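## Task

Take the green tank top from the laundry heap and set it on the right arm's side of the table, not touching the other garments. Every other garment stays on the side where the heap lies. Nothing may end up on the floor or draped over a table edge. Dropping or tossing the clothes is allowed. The result must hold without the robot supporting anything, and at the end both grippers must have released and backed away.

## Robot and tools

Robot: two arms, left_arm and right_arm, each with six joints and a parallel gripper. The names are just labels. In the shared scene frame the origin lies on the tabletop midway between the arms, +x points out over the table, +z points up, and left_arm sits toward +y. So the right arm's half of the table is the -y half.

Joint order: every row and every per-joint list in a result uses elbow, waist, wrist pitch, wrist yaw, wrist roll, shoulder. Trust this order over any other naming. Stated ranges (rad): waist -2.618 to 3.054, shoulder 0.000 to 3.142, elbow 0.000 to 3.142, wrist pitch -1.571 to 1.571, wrist yaw -1.571 to 1.571, wrist roll -2.094 to 2.094; the true ends may differ by up to 0.036.

A row is one flat list of 14 numbers, each in [-1, 1], always covering both arms: left_arm's six joint values then its opening, then right_arm's six joint values then its opening. Joint values are scaled offsets, not angles: 1.0 equals 1.202 rad at the waist, 1.258 shoulder, 1.238 elbow, 2.073 wrist pitch, 2.022 wrist yaw and wrist roll. Opening is absolute: +1 fully open (pads about 0.087 m apart), -1 closed. To hold something, command an opening roughly 0.02 below the reported grip_measured; closer to it holds more gently.

execute_actions(actions): a list of actions; each action is a table of up to 15 rows, one per 1/30 s step, the last row repeating until 15 steps have passed (0.5 s). Joint offsets in every row are measured from the arm's angles when that action began, not from the previous row; for a call's first action that means the angles in the latest result. An action demanding a joint go more than 0.036 rad beyond its range is rejected for both arms; if the first action fails this or any action is malformed, nothing runs. An empty list just returns the current state and images. Each joint may only lead its measured angle by a fixed amount per step (waist 0.202, shoulder 0.258, elbow 0.238, wrist pitch 0.573, wrist yaw and roll 0.522 rad), and targets are scaled back if they would move the gripper over 70 mm from where it is, so big offsets take several actions. Friction can leave a joint up to about 0.031 rad short, and tiny commands may not move it.

move(target, speed, blocking): target is one 14-number row as above; its joint offsets count from the Joint positions in the latest result that lists them. All joints travel together and finish at once, so the gripper traces a curve; duration is clamped to 0.5-10 s. speed is the top rate in rad/s of the joint with the longest way to go, 0.01 to 2, default 0.5. Finger openings apply immediately. Paths ignore obstacles and the other arm; faster moves and targets set deeper past a contact strike and press harder. blocking=false returns after 0.5 s while motion continues; until a result shows it ended, call wait or stop before any other motion. The result adds a move: line with the outcome (done, off_target, moving, held, fault), limits=held or limits=none, and each arm's joint farthest from target.

wait(seconds): 0 to 10; arms keep their last command; returns early if a running move finishes. stop(): brakes a running move (needs room; fingers continue). zoom_image(camera, region): enlarges part of the newest image from cam_head_left, cam_head_right, cam_high, cam_low, cam_left_wrist or cam_right_wrist; region is [x0, y0, x1, y1] in pixels of that 504x504 image, origin top-left, at most 504 by 504. finished_scene(scene): ends the given scene (1 or 2) irreversibly after the last command has been held, reports success and gives the next task. Replying without a tool call ends everything.

Reading results: the state line gives each gripper's end_effector_position (m, the point between the pads, just behind the fingertips; less exact at long reach) and end_effector_quat_wxyz. Fingers point along the gripper's +z and open along its y. Joint positions and Joint velocities list each arm's joints in the order above (rad, rad/s) plus pad gap (m). Joint targets shows where joints are being driven now. grip_measured is finger opening on the command scale (each gripper off by up to about 1 mm). Torques are raw drive output with offsets and noise. Step readings list joint angles at some steps; HELD marks steps where part of an arm's row was withheld. joint sent to its limit means a joint was clipped at its end. joint command not followed means a clearance check changed targets. MOTOR HOT appears from 75 °C; at 90 °C the arm halts for 10 s, and at 100 °C it goes limp and drops; these show as OVER-TEMPERATURE FAULT. Avoid long loaded holds.

Avoid: collisions or hard pressing between the arms, fast closes that squeeze hard, slamming into the table, and laundry ending on the floor or over an edge. Release the garment fully and lift away before finishing. Quick, smooth, low-effort motion is preferred.

Each tool is called after "Emit:" as name(argument=value, ...) on one line, values as JSON.

## Session

Emit:
execute_actions(actions=[])

Scene clock: 0.00 s.
left_arm: end_effector_position=(+0.4028, +0.2845, +0.3640) grip_measured=+1.000 end_effector_quat_wxyz=(+0.710, -0.046, +0.701, +0.046) | right_arm: end_effector_position=(+0.3800, -0.3996, +0.3535) grip_measured=+1.000 end_effector_quat_wxyz=(+0.699, +0.057, +0.711, -0.053)
Joint names: [elbow, waist, wrist pitch, wrist yaw, wrist roll, shoulder]
Joint positions: left_arm=[1.043 0.006 0.004 0.003 0.    1.034 0.087] | right_arm=[ 1.036 -0.013 -0.006 -0.002  0.005  1.047  0.087]
Joint velocities: left_arm=[-0.002  0.002  0.007  0.007 -0.022 -0.002  0.   ] | right_arm=[ 0.002 -0.007  0.051 -0.022  0.022 -0.002  0.   ]
Joint torques (N m, as the arm reports them, + toward a larger angle): no reading
Motor temperatures (°C, as the motors report them): left_arm=[27 28 26 29 28 30] | right_arm=[27 27 28 26 26 28]
Joint targets: left_arm=[1.043 0.006 0.004 0.003 0.000 1.034] | right_arm=[1.036 -0.013 -0.006 -0.002 0.005 1.047]

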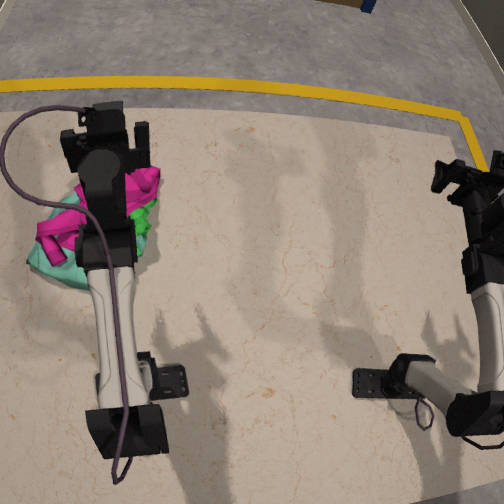

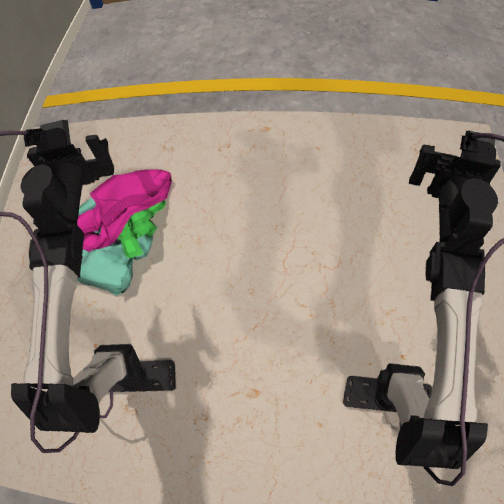

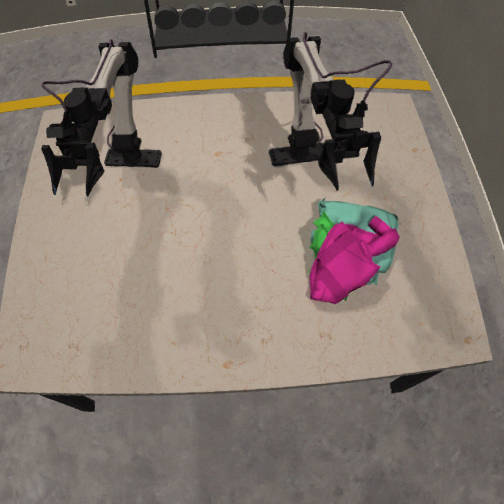

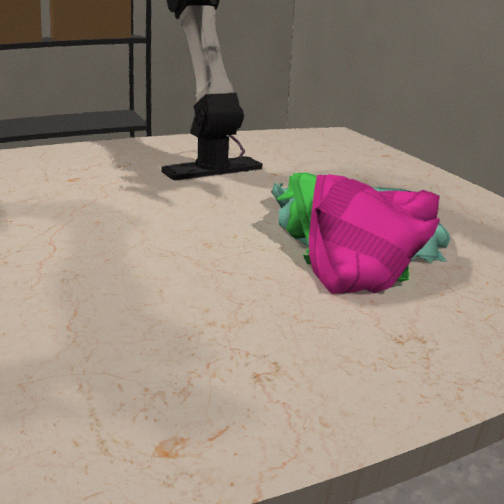

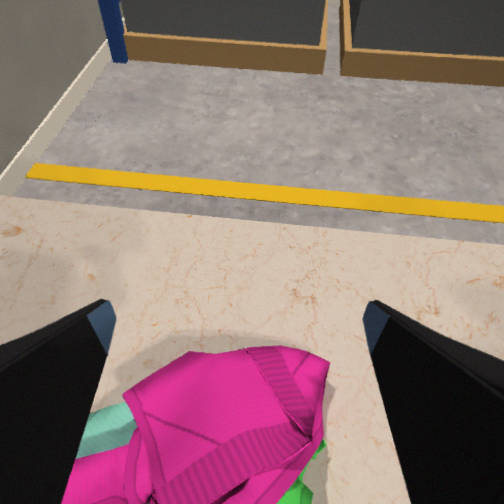

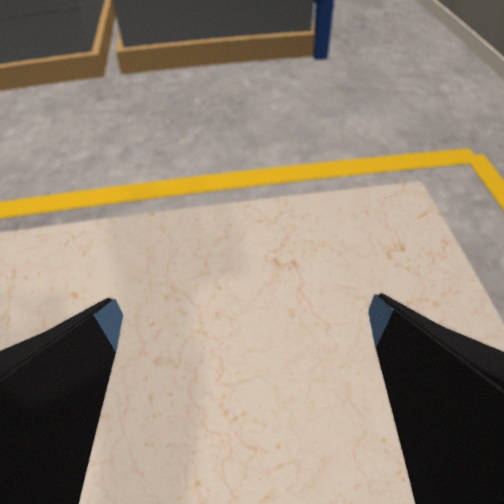

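Emit:
move(target=[0,0,-0.45,0,0,0.4,1,0,0,0,0,0,0,1], speed=1)

Scene clock: 4.23 s.
left_arm: end_effector_position=(+0.2783, +0.2679, +0.0638) grip_measured=+1.000 end_effector_quat_wxyz=(+0.085, -0.066, +0.994, +0.004) | right_arm: end_effector_position=(+0.3800, -0.3996, +0.3535) grip_measured=+1.000 end_effector_quat_wxyz=(+0.699, +0.057, +0.711, -0.053)
Joint names: [elbow, waist, wrist pitch, wrist yaw, wrist roll, shoulder]
Joint positions: left_arm=[ 1.043  0.006 -0.918  0.003  0.     1.525  0.087] | right_arm=[ 1.036 -0.013 -0.006 -0.002  0.005  1.047  0.087]
Joint velocities: left_arm=[ 0.007  0.002  0.037 -0.066 -0.037 -0.012  0.   ] | right_arm=[-0.022  0.007  0.051 -0.022 -0.066 -0.012  0.   ]
Joint torques (N m, as the arm reports them, + toward a larger angle): left_arm=[ 7.22  0.06  0.52  0.09 -0.11 -4.85] | right_arm=[ 8.69  0.21  2.11  0.04 -0.08 -2.72]
Motor temperatures (°C, as the motors report them): left_arm=[28 28 27 29 28 30] | right_arm=[27 27 30 26 26 28]
Joint targets: left_arm=[1.043 0.006 -0.929 0.003 0.000 1.537] | right_arm=[1.036 -0.013 -0.006 -0.002 0.005 1.047]
move: done; limits=none; left_arm: farthest joint: the shoulder, 0.012 radians from its target (0.503 radians at the start); right_arm: farthest joint: the waist, 0.000 radians from its target (0.000 radians at the start)

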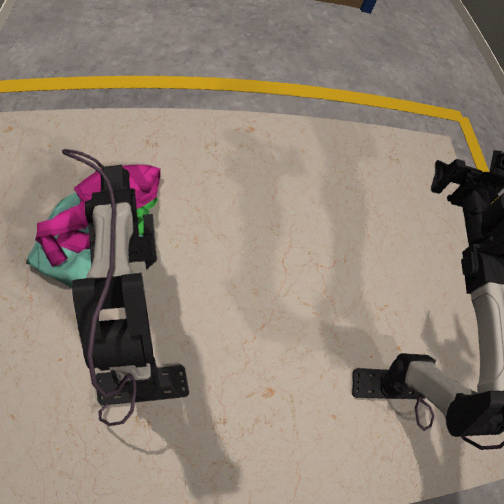

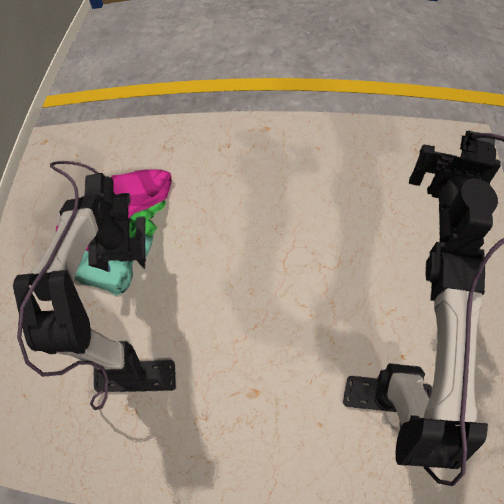

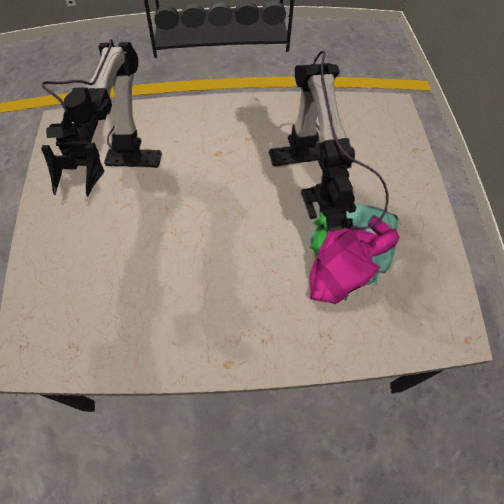

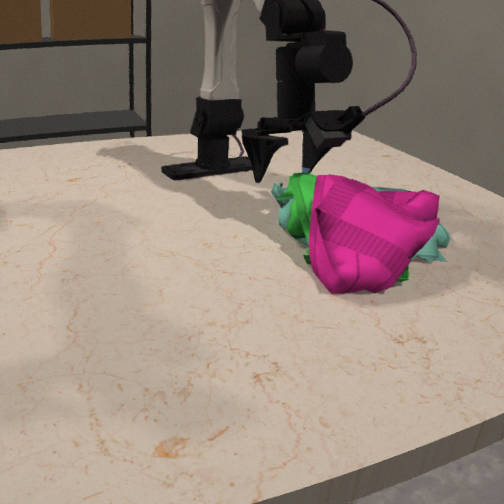

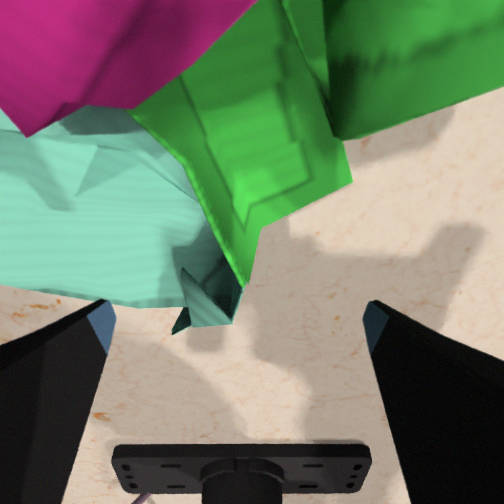

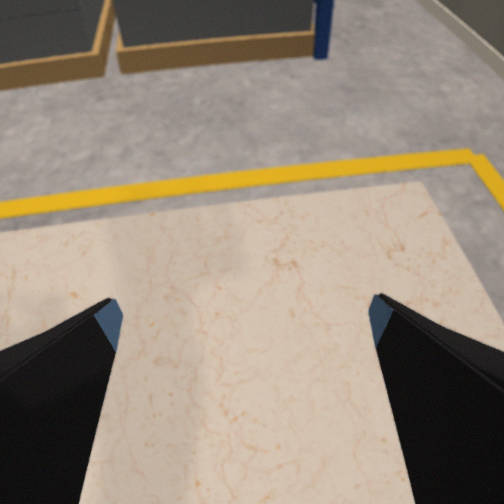

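Emit:
move(target=[0.18,-0.07,0,0,0,0.05,0.3,0,0,0,0,0,0,1])

Emit:
move(target=[0,0,0,0,0,0.13,0.3,0,0,0,0,0,0,1])

Scene clock: 7.17 s.
left_arm: end_effector_position=(+0.3380, +0.2512, +0.1074) grip_measured=+0.300 end_effector_quat_wxyz=(+0.165, -0.027, +0.986, +0.003) | right_arm: end_effector_position=(+0.3800, -0.3996, +0.3535) grip_measured=+1.000 end_effector_quat_wxyz=(+0.699, +0.057, +0.711, -0.053)
Joint names: [elbow, waist, wrist pitch, wrist yaw, wrist roll, shoulder]
Joint positions: left_arm=[ 1.245 -0.072 -0.918  0.003  0.     1.566  0.057] | right_arm=[ 1.036 -0.013 -0.006 -0.002  0.005  1.047  0.087]
Joint velocities: left_arm=[-0.012  0.022  0.022 -0.051  0.007 -0.002  0.001] | right_arm=[-0.007  0.002 -0.022 -0.007  0.037 -0.007  0.   ]
Joint torques (N m, as the arm reports them, + toward a larger angle): left_arm=[ 9.46 -0.47  0.84  0.07 -0.11 -4.91] | right_arm=[ 8.67  0.21  2.11  0.05 -0.06 -2.72]
Motor temperatures (°C, as the motors report them): left_arm=[29 28 27 29 28 30] | right_arm=[28 27 31 26 26 28]
Joint targets: left_arm=[1.265 -0.078 -0.918 0.003 0.000 1.588] | right_arm=[1.036 -0.013 -0.006 -0.002 0.005 1.047]
move: off_target (left_arm); limits=none; left_arm: farthest joint: the shoulder, 0.021 radians from its target (0.063 radians at the start); right_arm: farthest joint: the waist, 0.000 radians from its target (0.000 radians at the start)

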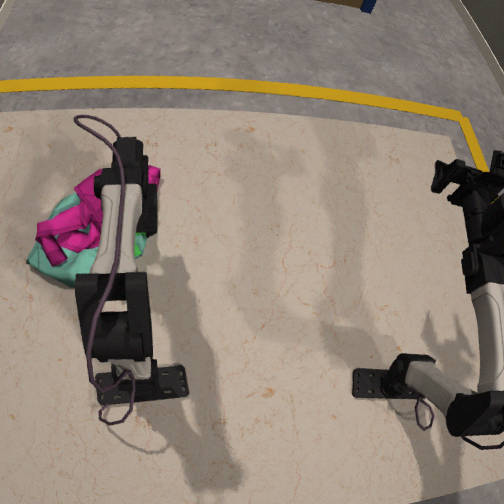

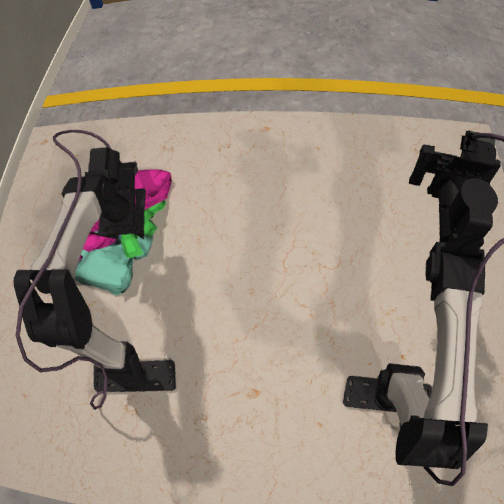

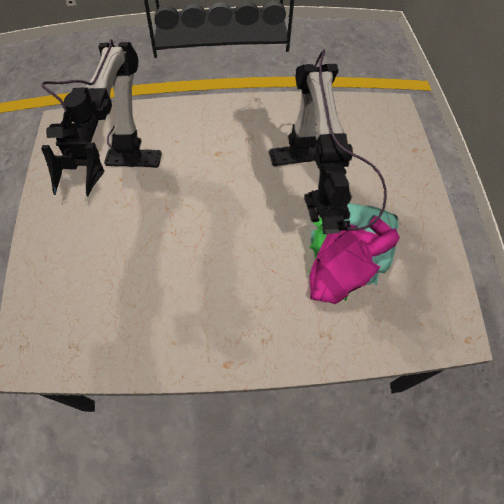

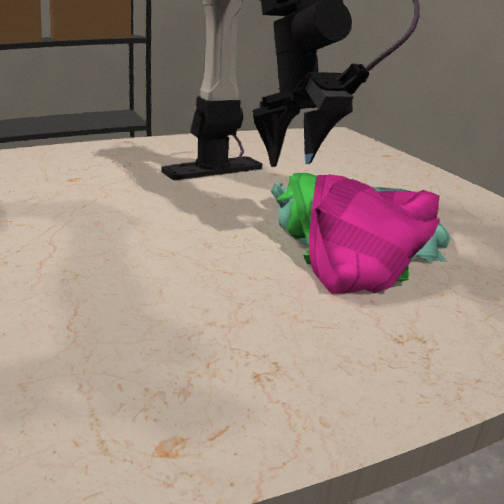

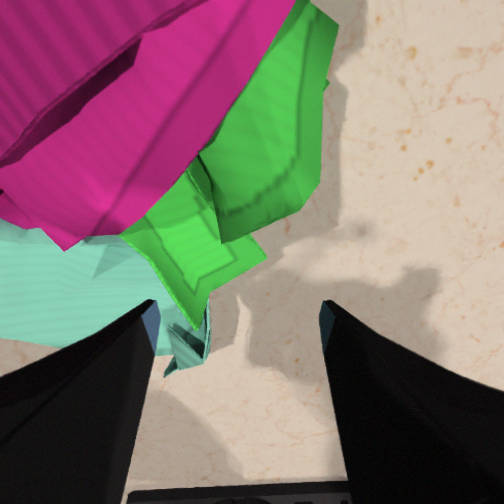

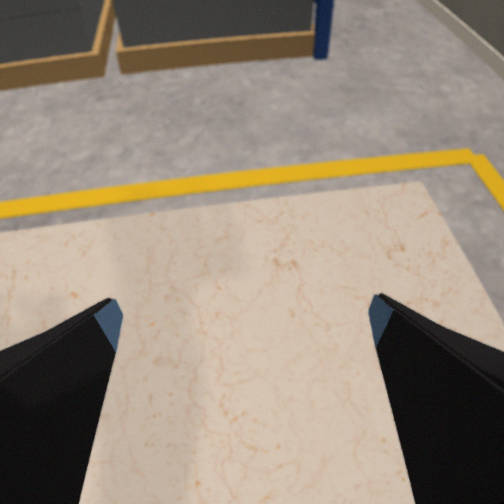

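Scene clock: 7.93 s.
left_arm: end_effector_position=(+0.3336, +0.2510, +0.0627) grip_measured=+0.300 end_effector_quat_wxyz=(+0.088, -0.027, +0.996, +0.001) | right_arm: end_effector_position=(+0.3800, -0.3996, +0.3535) grip_measured=+1.000 end_effector_quat_wxyz=(+0.699, +0.057, +0.711, -0.053)
Joint names: [elbow, waist, wrist pitch, wrist yaw, wrist roll, shoulder]
Joint positions: left_arm=[ 1.245 -0.072 -0.918  0.003  0.     1.721  0.057] | right_arm=[ 1.036 -0.013 -0.006 -0.002  0.005  1.047  0.087]
Joint velocities: left_arm=[ 0.007  0.002 -0.007 -0.007 -0.037 -0.002 -0.   ] | right_arm=[ 0.007 -0.002  0.037 -0.022 -0.037 -0.007  0.   ]
Joint torques (N m, as the arm reports them, + toward a larger angle): left_arm=[ 7.23  0.04  0.63  0.09 -0.11 -6.85] | right_arm=[ 8.63  0.18  2.11  0.08 -0.07 -2.77]
Motor temperatures (°C, as the motors report them): left_arm=[29 28 27 29 28 30] | right_arm=[28 27 31 26 26 28]
Joint targets: left_arm=[1.245 -0.072 -0.918 0.003 0.000 1.730] | right_arm=[1.036 -0.013 -0.006 -0.002 0.005 1.047]
move: done; limits=none; left_arm: farthest joint: the shoulder, 0.009 radians from its target (0.163 radians at the start); right_arm: farthest joint: the waist, 0.000 radians from its target (0.000 radians at the start)

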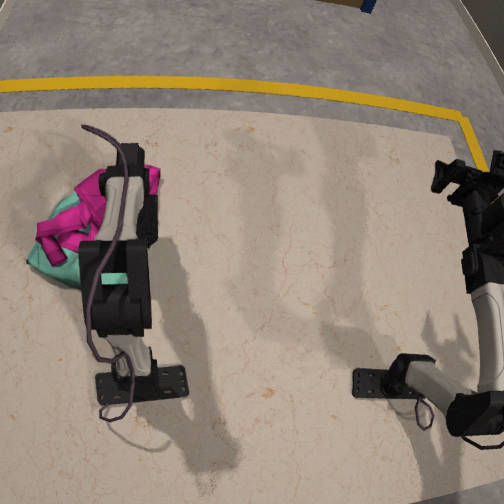

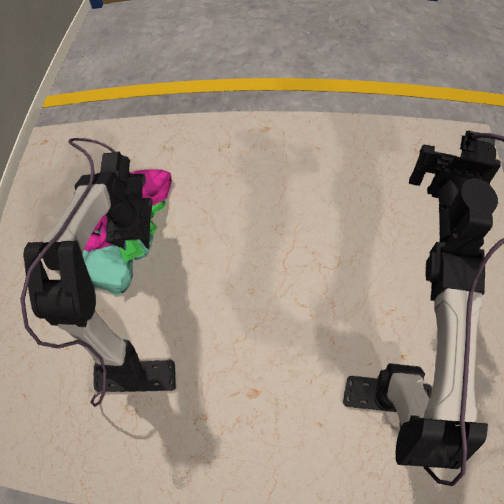

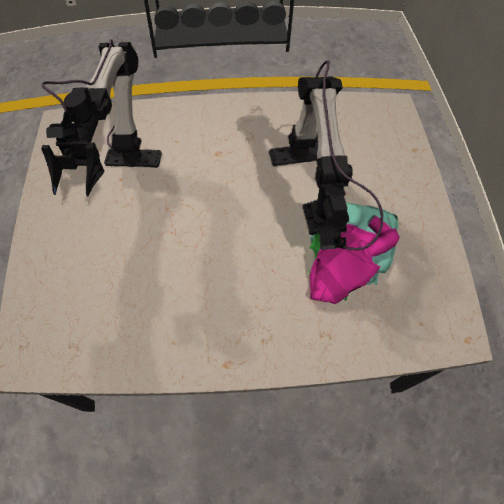

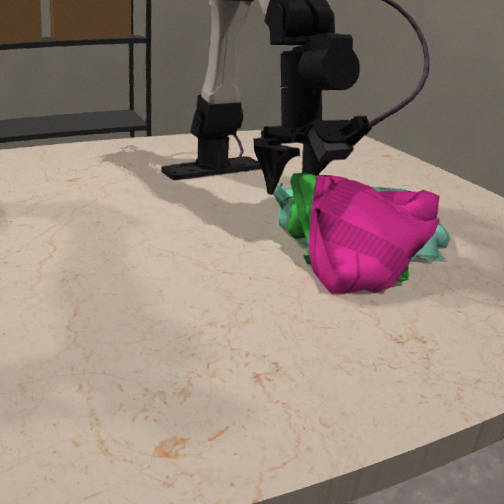

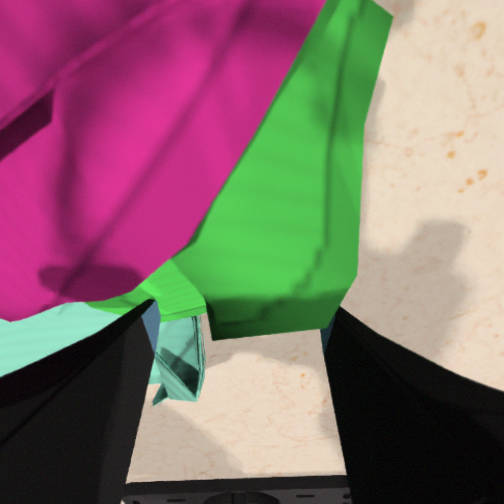

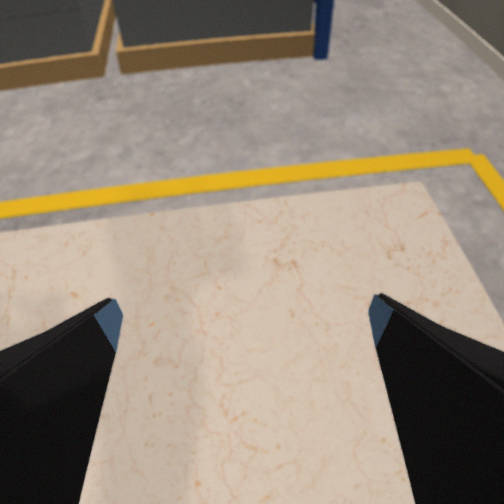

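Swing forward into the flap, close, lift.

Emit:
execute_actions(actions=[[[0,-0.04,0,0,0,0,0.3,0,0,0,0,0,0,1]],[[0,0,0.06,0,0,0.03,0.3,0,0,0,0,0,0,1]],[[0,0,0,0,0,0,-1,0,0,0,0,0,0,1]],[[0,0,0,0,0,0,-1,0,0,0,0,0,0,1]]])

Emit:
move(target=[0.2,-0.3,0,0,0,-0.2,-1,0,-0.6,0,0,0,0,1])

Scene clock: 12.17 s.
left_arm: end_effector_position=(+0.3595, +0.2371, +0.0576) grip_measured=-0.970 end_effector_quat_wxyz=(+0.130, -0.004, +0.992, -0.000) | right_arm: end_effector_position=(+0.3800, -0.3996, +0.3535) grip_measured=+1.000 end_effector_quat_wxyz=(+0.699, +0.057, +0.711, -0.053)
Joint names: [elbow, waist, wrist pitch, wrist yaw, wrist roll, shoulder]
Joint positions: left_arm=[ 1.245 -0.119 -0.812  0.002  0.     1.742  0.001] | right_arm=[ 1.036 -0.013 -0.006 -0.002  0.005  1.047  0.087]
Joint velocities: left_arm=[-0.002 -0.012  0.022 -0.022  0.051 -0.007 -0.   ] | right_arm=[-0.012  0.002 -0.037 -0.037  0.022  0.012  0.   ]
Joint torques (N m, as the arm reports them, + toward a larger angle): left_arm=[ 7.35  0.04  0.76  0.1  -0.11 -7.95] | right_arm=[ 8.59  0.22  2.12  0.08 -0.08 -2.83]
Motor temperatures (°C, as the motors report them): left_arm=[29 28 27 29 28 31] | right_arm=[29 27 32 26 26 28]
Joint targets: left_arm=[1.245 -0.119 -0.812 0.002 0.000 1.742] | right_arm=[1.036 -0.013 -0.006 -0.002 0.005 1.047]
Step readings (joint positions; steps 1 to 15: 1st action; 16 to 30: 2nd action; 31 to 45: 3rd action; 46 to 60: 4th action):
0: left_arm=[1.245 -0.072 -0.918 0.003 0.000 1.721] | right_arm=[1.036 -0.013 -0.006 -0.002 0.005 1.047]
1: left_arm=[1.245 -0.076 -0.918 0.001 0.000 1.721] | right_arm=[1.036 -0.013 -0.006 -0.002 0.005 1.047]
2: left_arm=[1.245 -0.085 -0.918 0.001 0.000 1.721] | right_arm=[1.036 -0.013 -0.006 -0.002 0.005 1.047]
4: left_arm=[1.245 -0.108 -0.918 0.001 0.000 1.721] | right_arm=[1.036 -0.013 -0.006 -0.002 0.005 1.047]
8: left_arm=[1.245 -0.119 -0.918 0.002 0.000 1.721] | right_arm=[1.036 -0.013 -0.006 -0.002 0.005 1.047]
15: left_arm=[1.245 -0.119 -0.918 0.002 0.000 1.721] | right_arm=[1.036 -0.013 -0.006 -0.002 0.005 1.047]
16: left_arm=[1.245 -0.119 -0.908 0.002 0.000 1.722] | right_arm=[1.036 -0.013 -0.006 -0.002 0.005 1.047]
17: left_arm=[1.245 -0.119 -0.887 0.002 0.000 1.726] | right_arm=[1.036 -0.013 -0.006 -0.002 0.005 1.047]
19: left_arm=[1.245 -0.119 -0.855 0.002 0.000 1.736] | right_arm=[1.036 -0.013 -0.006 -0.002 0.005 1.047]
23: left_arm=[1.245 -0.119 -0.825 0.002 0.000 1.742] | right_arm=[1.036 -0.013 -0.006 -0.002 0.005 1.047]
30: left_arm=[1.245 -0.119 -0.812 0.002 0.000 1.742] | right_arm=[1.036 -0.013 -0.006 -0.002 0.005 1.047]
31: left_arm=[1.245 -0.119 -0.812 0.002 0.000 1.742] | right_arm=[1.036 -0.013 -0.006 -0.002 0.005 1.047]
32: left_arm=[1.245 -0.119 -0.812 0.002 0.000 1.742] | right_arm=[1.036 -0.013 -0.006 -0.002 0.005 1.047]
34: left_arm=[1.245 -0.119 -0.812 0.002 0.000 1.742] | right_arm=[1.036 -0.013 -0.006 -0.002 0.005 1.047]
38: left_arm=[1.245 -0.119 -0.812 0.002 0.000 1.742] | right_arm=[1.036 -0.013 -0.006 -0.002 0.005 1.047]
45: left_arm=[1.245 -0.119 -0.812 0.002 0.000 1.742] | right_arm=[1.036 -0.013 -0.006 -0.002 0.005 1.047]
46: left_arm=[1.245 -0.119 -0.812 0.002 0.000 1.742] | right_arm=[1.036 -0.013 -0.006 -0.002 0.005 1.047]
47: left_arm=[1.245 -0.119 -0.812 0.002 0.000 1.742] | right_arm=[1.036 -0.013 -0.006 -0.002 0.005 1.047]
49: left_arm=[1.245 -0.119 -0.812 0.002 0.000 1.742] | right_arm=[1.036 -0.013 -0.006 -0.002 0.005 1.047]
53: left_arm=[1.245 -0.119 -0.812 0.002 0.000 1.742] | right_arm=[1.036 -0.013 -0.006 -0.002 0.005 1.047]
60: Joint positions above

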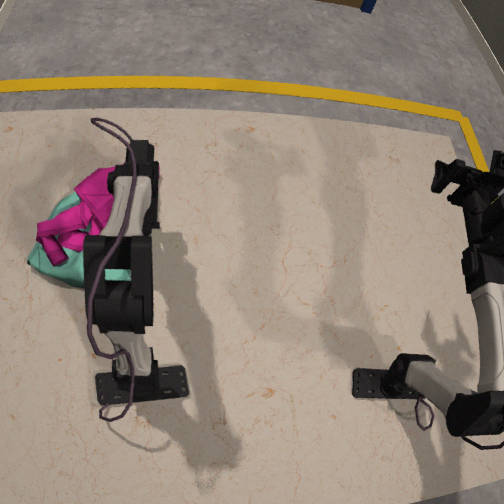

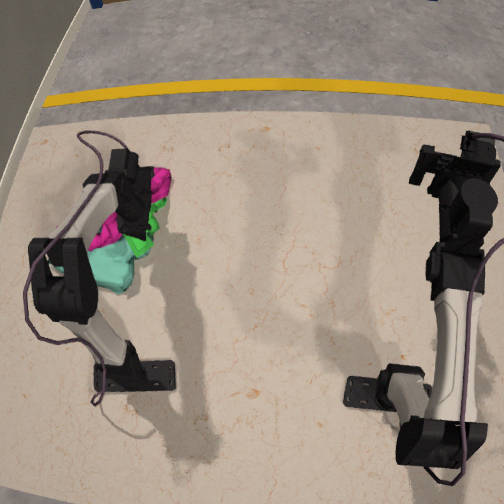

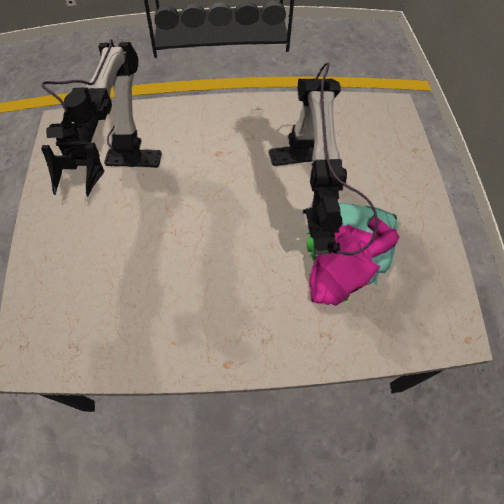

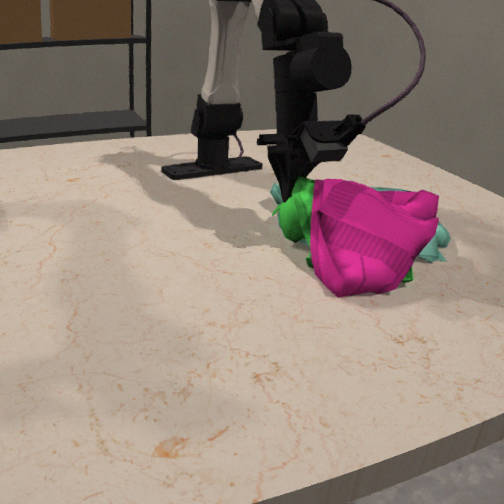

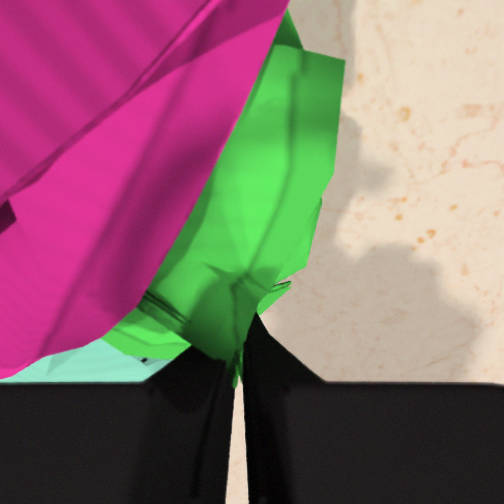

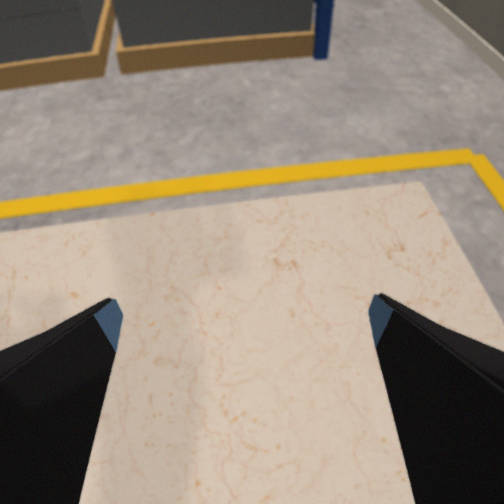

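Scene clock: 14.03 s.
left_arm: end_effector_position=(+0.3874, +0.1036, +0.2125) grip_measured=-0.972 end_effector_quat_wxyz=(+0.347, +0.162, +0.922, -0.061) | right_arm: end_effector_position=(+0.2491, -0.6322, +0.3535) grip_measured=+1.000 end_effector_quat_wxyz=(+0.637, +0.302, +0.646, -0.293)
Joint names: [elbow, waist, wrist pitch, wrist yaw, wrist roll, shoulder]
Joint positions: left_arm=[ 1.471 -0.475 -0.813  0.001  0.     1.509  0.001] | right_arm=[ 1.036 -0.727 -0.006 -0.002  0.005  1.047  0.087]
Joint velocities: left_arm=[-0.012 -0.017  0.037  0.007  0.081  0.012 -0.   ] | right_arm=[-0.022 -0.017 -0.037 -0.022 -0.051 -0.002  0.   ]
Joint torques (N m, as the arm reports them, + toward a larger angle): left_arm=[ 9.95 -0.38  1.45  0.09 -0.11 -8.16] | right_arm=[ 8.62 -0.42  2.12  0.05 -0.06 -2.76]
Motor temperatures (°C, as the motors report them): left_arm=[30 28 27 29 28 32] | right_arm=[29 27 33 26 26 28]
Joint targets: left_arm=[1.492 -0.479 -0.812 0.001 0.000 1.491] | right_arm=[1.036 -0.735 -0.006 -0.002 0.005 1.047]
move: off_target (left_arm); limits=none; left_arm: farthest joint: the elbow, 0.021 radians from its target (0.248 radians at the start); right_arm: farthest joint: the waist, 0.007 radians from its target (0.721 radians at the start)

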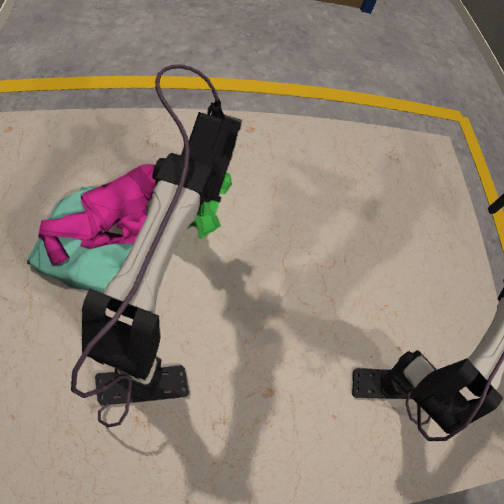

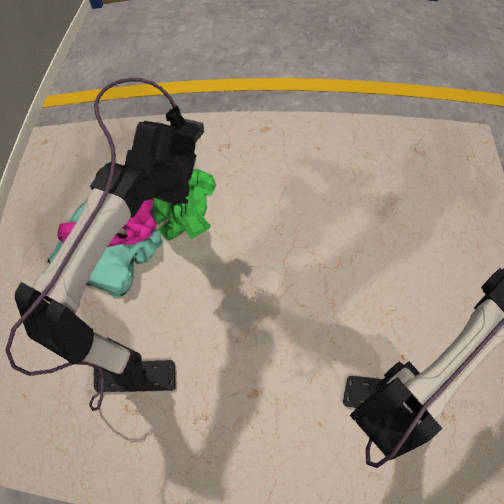

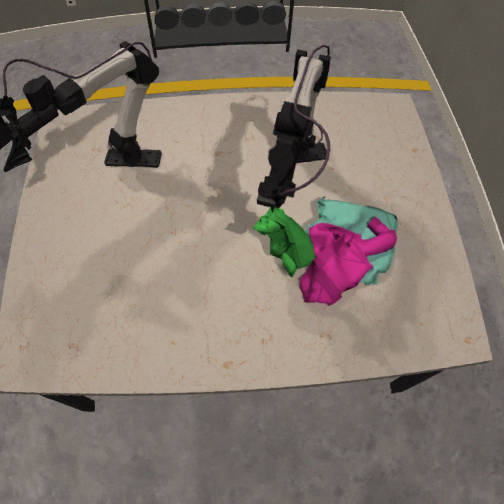

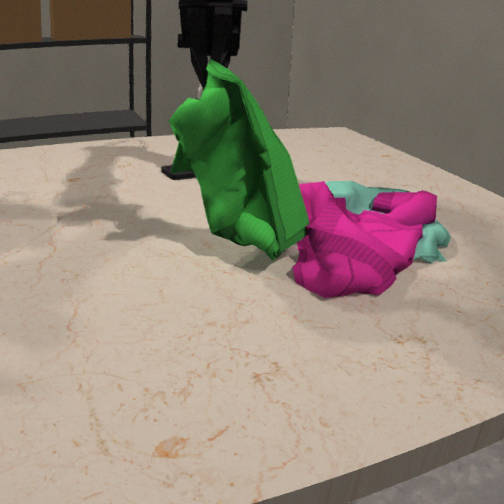

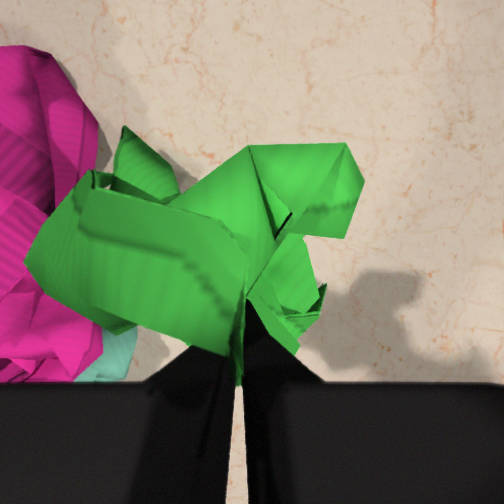

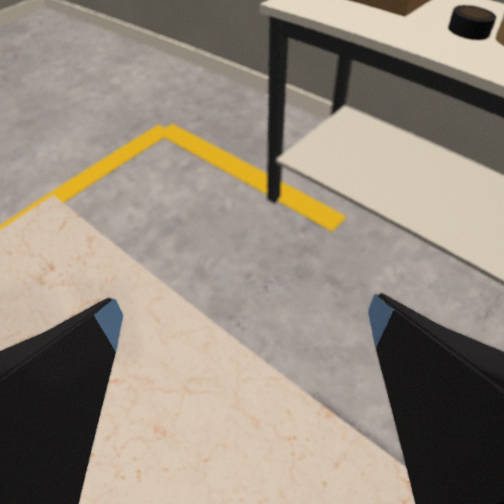

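Emit:
move(target=[0.6,-0.55,0.25,0,0,0.58,-1,0,0,0,0,0,0,1], speed=0.8)

Emit:
move(target=[0,0,-0.2,0,0,0,1,0,0,0,0,0,0,1])

Emit:
move(target=[-0.4,0.4,0,0,0,-0.6,1,0,0,0,0,0,0,1], speed=1)

Scene clock: 18.13 s.
left_arm: end_effector_position=(+0.3693, -0.3168, +0.2422) grip_measured=-0.971 end_effector_quat_wxyz=(+0.496, +0.400, +0.719, -0.277) | right_arm: end_effector_position=(+0.2491, -0.6322, +0.3535) grip_measured=+1.000 end_effector_quat_wxyz=(+0.637, +0.302, +0.646, -0.293)
Joint names: [elbow, waist, wrist pitch, wrist yaw, wrist roll, shoulder]
Joint positions: left_arm=[ 2.19  -1.14  -0.314  0.005  0.     2.237  0.001] | right_arm=[ 1.036 -0.727 -0.006 -0.002  0.005  1.047  0.087]
Joint velocities: left_arm=[-0.007 -0.032  0.022  0.081 -0.051  0.007  0.   ] | right_arm=[-0.017 -0.012  0.037 -0.051  0.051 -0.007  0.   ]
Joint torques (N m, as the arm reports them, + toward a larger angle): left_arm=[ 10.5    0.51   2.03   0.06  -0.11 -12.91] | right_arm=[ 8.67  0.24  2.11  0.04 -0.06 -2.75]
Motor temperatures (°C, as the motors report them): left_arm=[31 28 28 29 28 33] | right_arm=[30 27 34 26 26 28]
Joint targets: left_arm=[2.214 -1.136 -0.295 0.001 0.000 2.239] | right_arm=[1.036 -0.727 -0.006 -0.002 0.005 1.047]
move: off_target (left_arm); limits=none; left_arm: farthest joint: the elbow, 0.024 radians from its target (0.743 radians at the start); right_arm: farthest joint: the waist, 0.000 radians from its target (0.000 radians at the start)

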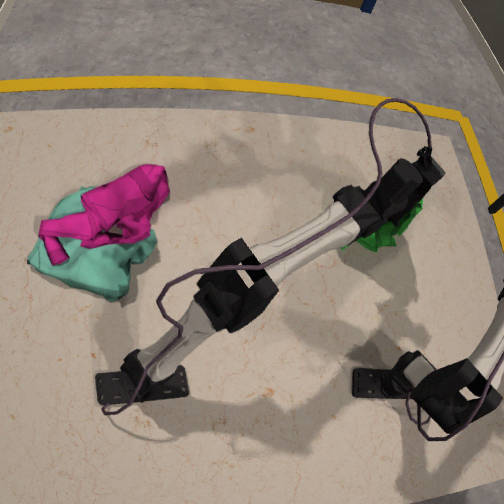

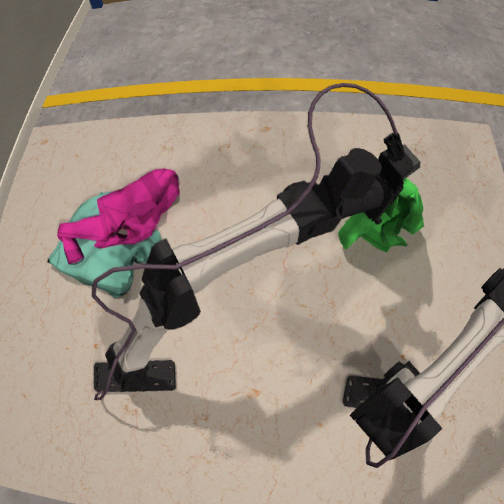

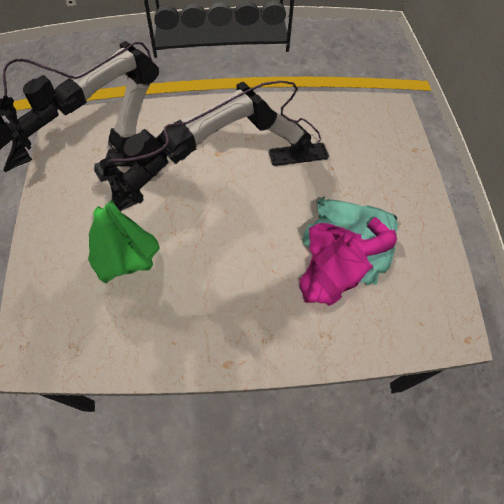

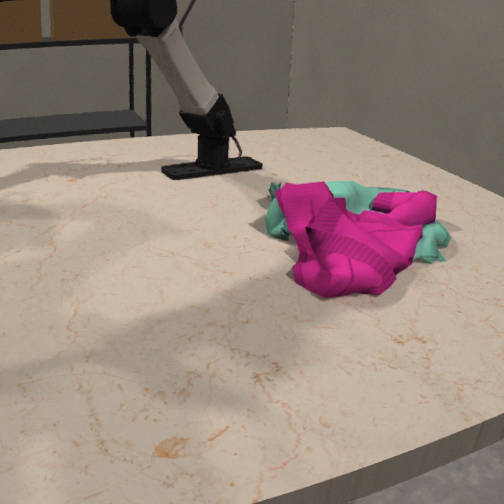

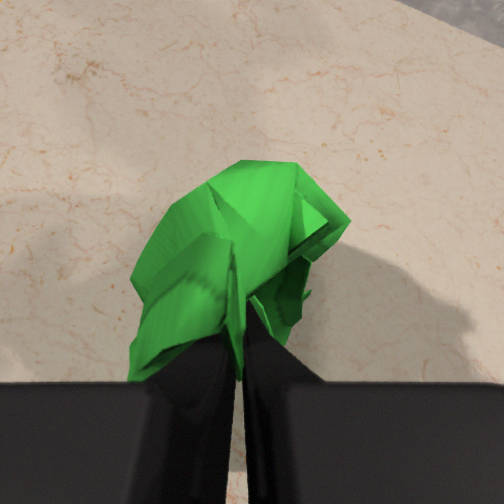

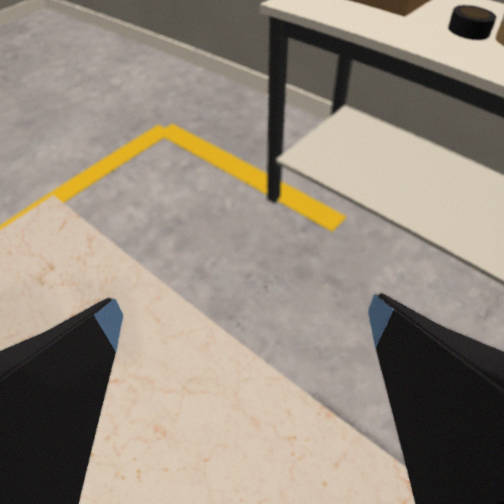

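Scene clock: 19.70 s.
left_arm: end_effector_position=(+0.3332, -0.2590, +0.1661) grip_measured=+1.000 end_effector_quat_wxyz=(+0.340, +0.448, +0.804, -0.191) | right_arm: end_effector_position=(+0.2491, -0.6322, +0.3535) grip_measured=+1.000 end_effector_quat_wxyz=(+0.637, +0.302, +0.646, -0.293)
Joint names: [elbow, waist, wrist pitch, wrist yaw, wrist roll, shoulder]
Joint positions: left_arm=[ 2.19  -1.14  -0.721  0.005  0.     2.237  0.087] | right_arm=[ 1.036 -0.727 -0.006 -0.002  0.005  1.047  0.087]
Joint velocities: left_arm=[-0.002 -0.012  0.007  0.022 -0.022 -0.002  0.   ] | right_arm=[ 0.007 -0.012  0.007  0.007  0.037  0.007  0.   ]
Joint torques (N m, as the arm reports them, + toward a larger angle): left_arm=[  8.11   0.09   1.44   0.09  -0.11 -12.74] | right_arm=[ 8.61  0.24  2.11  0.07 -0.05 -2.72]
Motor temperatures (°C, as the motors report them): left_arm=[31 28 28 29 28 34] | right_arm=[30 27 34 26 26 28]
Joint targets: left_arm=[2.190 -1.140 -0.729 0.005 0.000 2.237] | right_arm=[1.036 -0.727 -0.006 -0.002 0.005 1.047]
move: done; limits=none; left_arm: farthest joint: the wrist pitch, 0.008 radians from its target (0.414 radians at the start); right_arm: farthest joint: the waist, 0.000 radians from its target (0.000 radians at the start)

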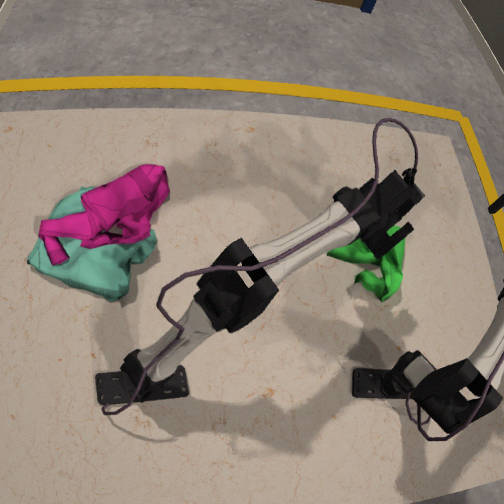

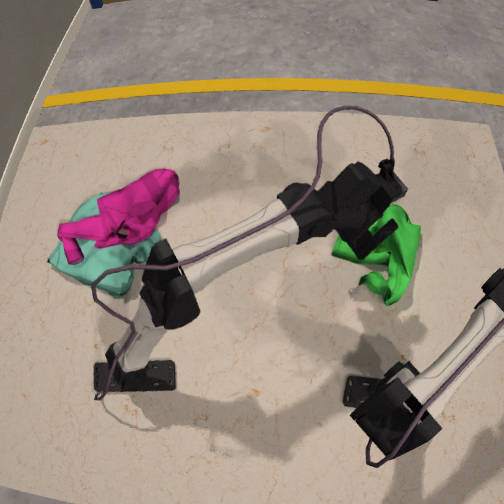

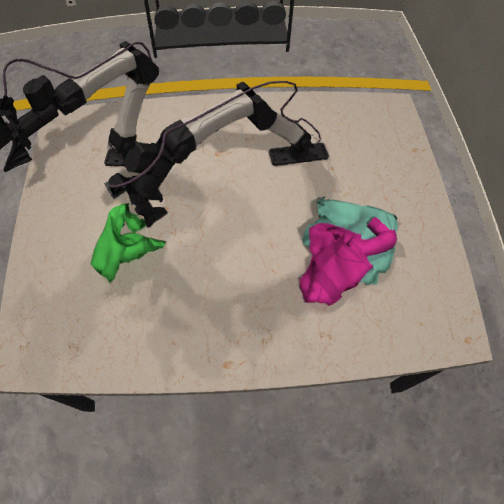

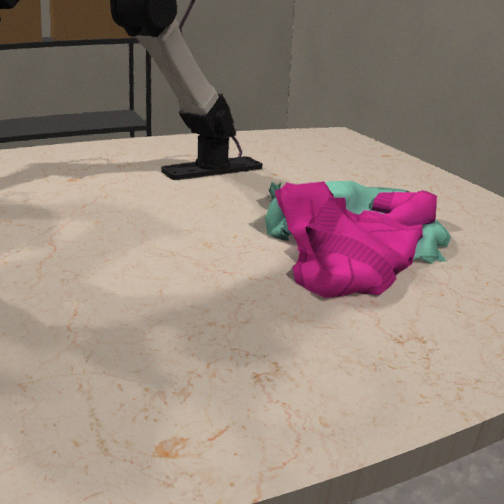

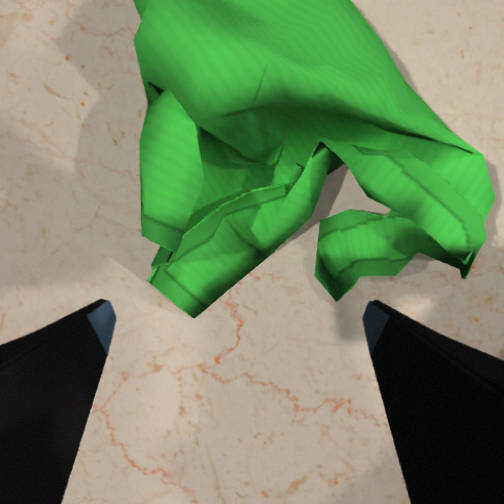

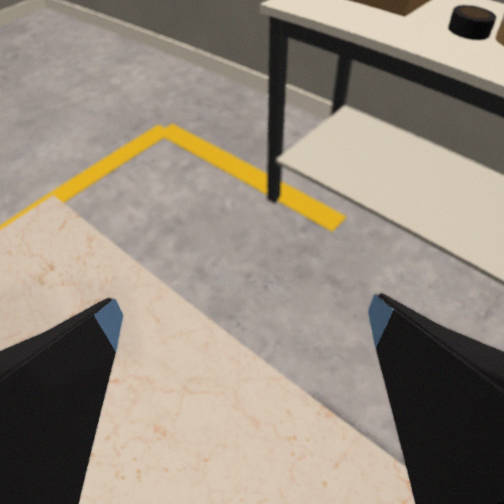

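Scene clock: 21.13 s.
left_arm: end_effector_position=(+0.3909, +0.0179, +0.3334) grip_measured=+1.000 end_effector_quat_wxyz=(+0.493, +0.228, +0.829, -0.137) | right_arm: end_effector_position=(+0.2491, -0.6322, +0.3535) grip_measured=+1.000 end_effector_quat_wxyz=(+0.637, +0.302, +0.646, -0.293)
Joint names: [elbow, waist, wrist pitch, wrist yaw, wrist roll, shoulder]
Joint positions: left_arm=[ 1.712 -0.662 -0.719  0.004  0.     1.491  0.087] | right_arm=[ 1.036 -0.727 -0.006 -0.002  0.005  1.047  0.087]
Joint velocities: left_arm=[-0.017 -0.002  0.007  0.007 -0.051 -0.002  0.   ] | right_arm=[-0.007 -0.027  0.051  0.022  0.007 -0.017  0.   ]
Joint torques (N m, as the arm reports them, + toward a larger angle): left_arm=[ 6.28  0.32  1.73  0.1  -0.13 -6.91] | right_arm=[ 8.62  0.28  2.12  0.04 -0.08 -2.75]
Motor temperatures (°C, as the motors report them): left_arm=[31 28 28 29 28 34] | right_arm=[30 27 34 26 26 29]
Joint targets: left_arm=[1.695 -0.660 -0.721 0.005 0.000 1.482] | right_arm=[1.036 -0.727 -0.006 -0.002 0.005 1.047]
move: done; limits=none; left_arm: farthest joint: the elbow, 0.017 radians from its target (0.495 radians at the start); right_arm: farthest joint: the waist, 0.000 radians from its target (0.000 radians at the start)

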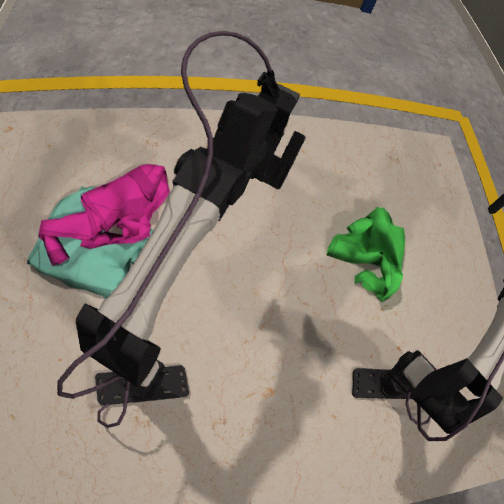

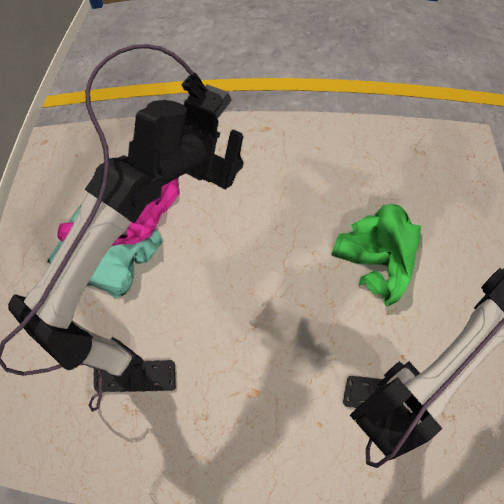

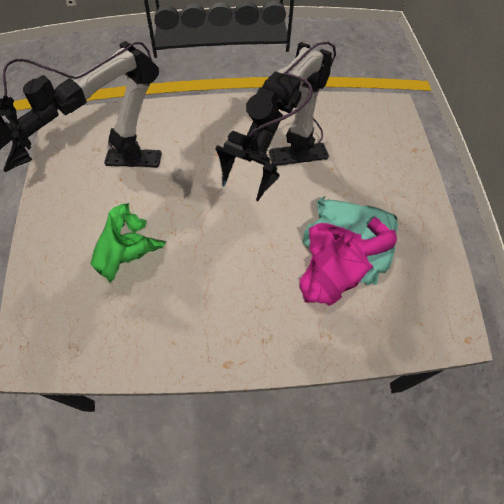

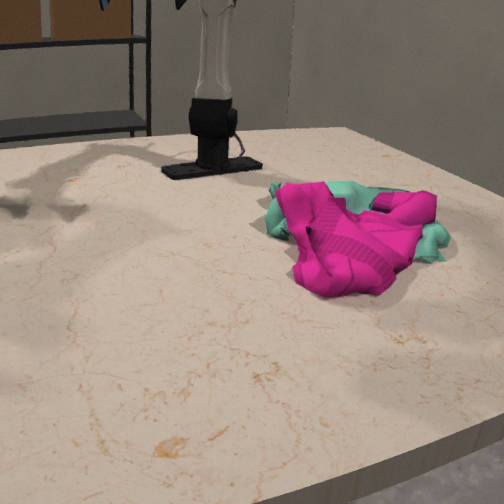

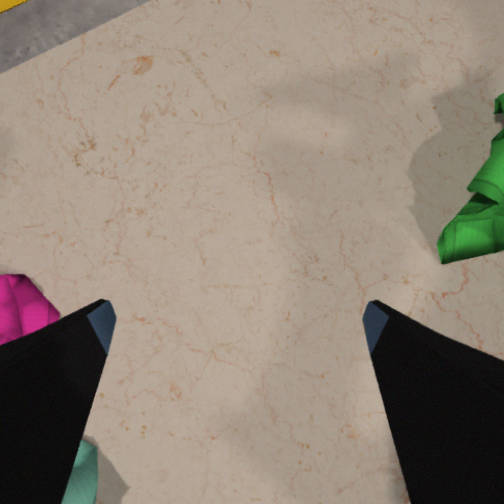

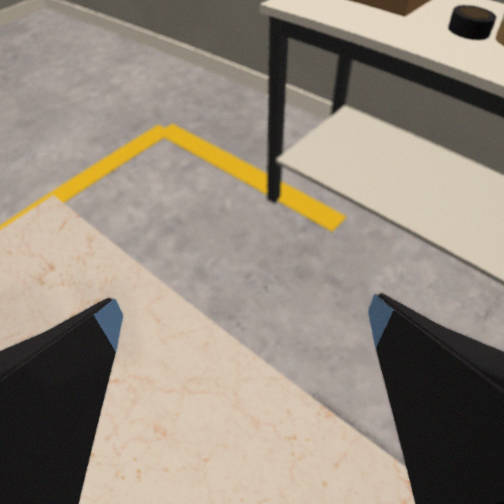

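Emit:
finished_scene(scene=1)

The scene is finished: the task was done.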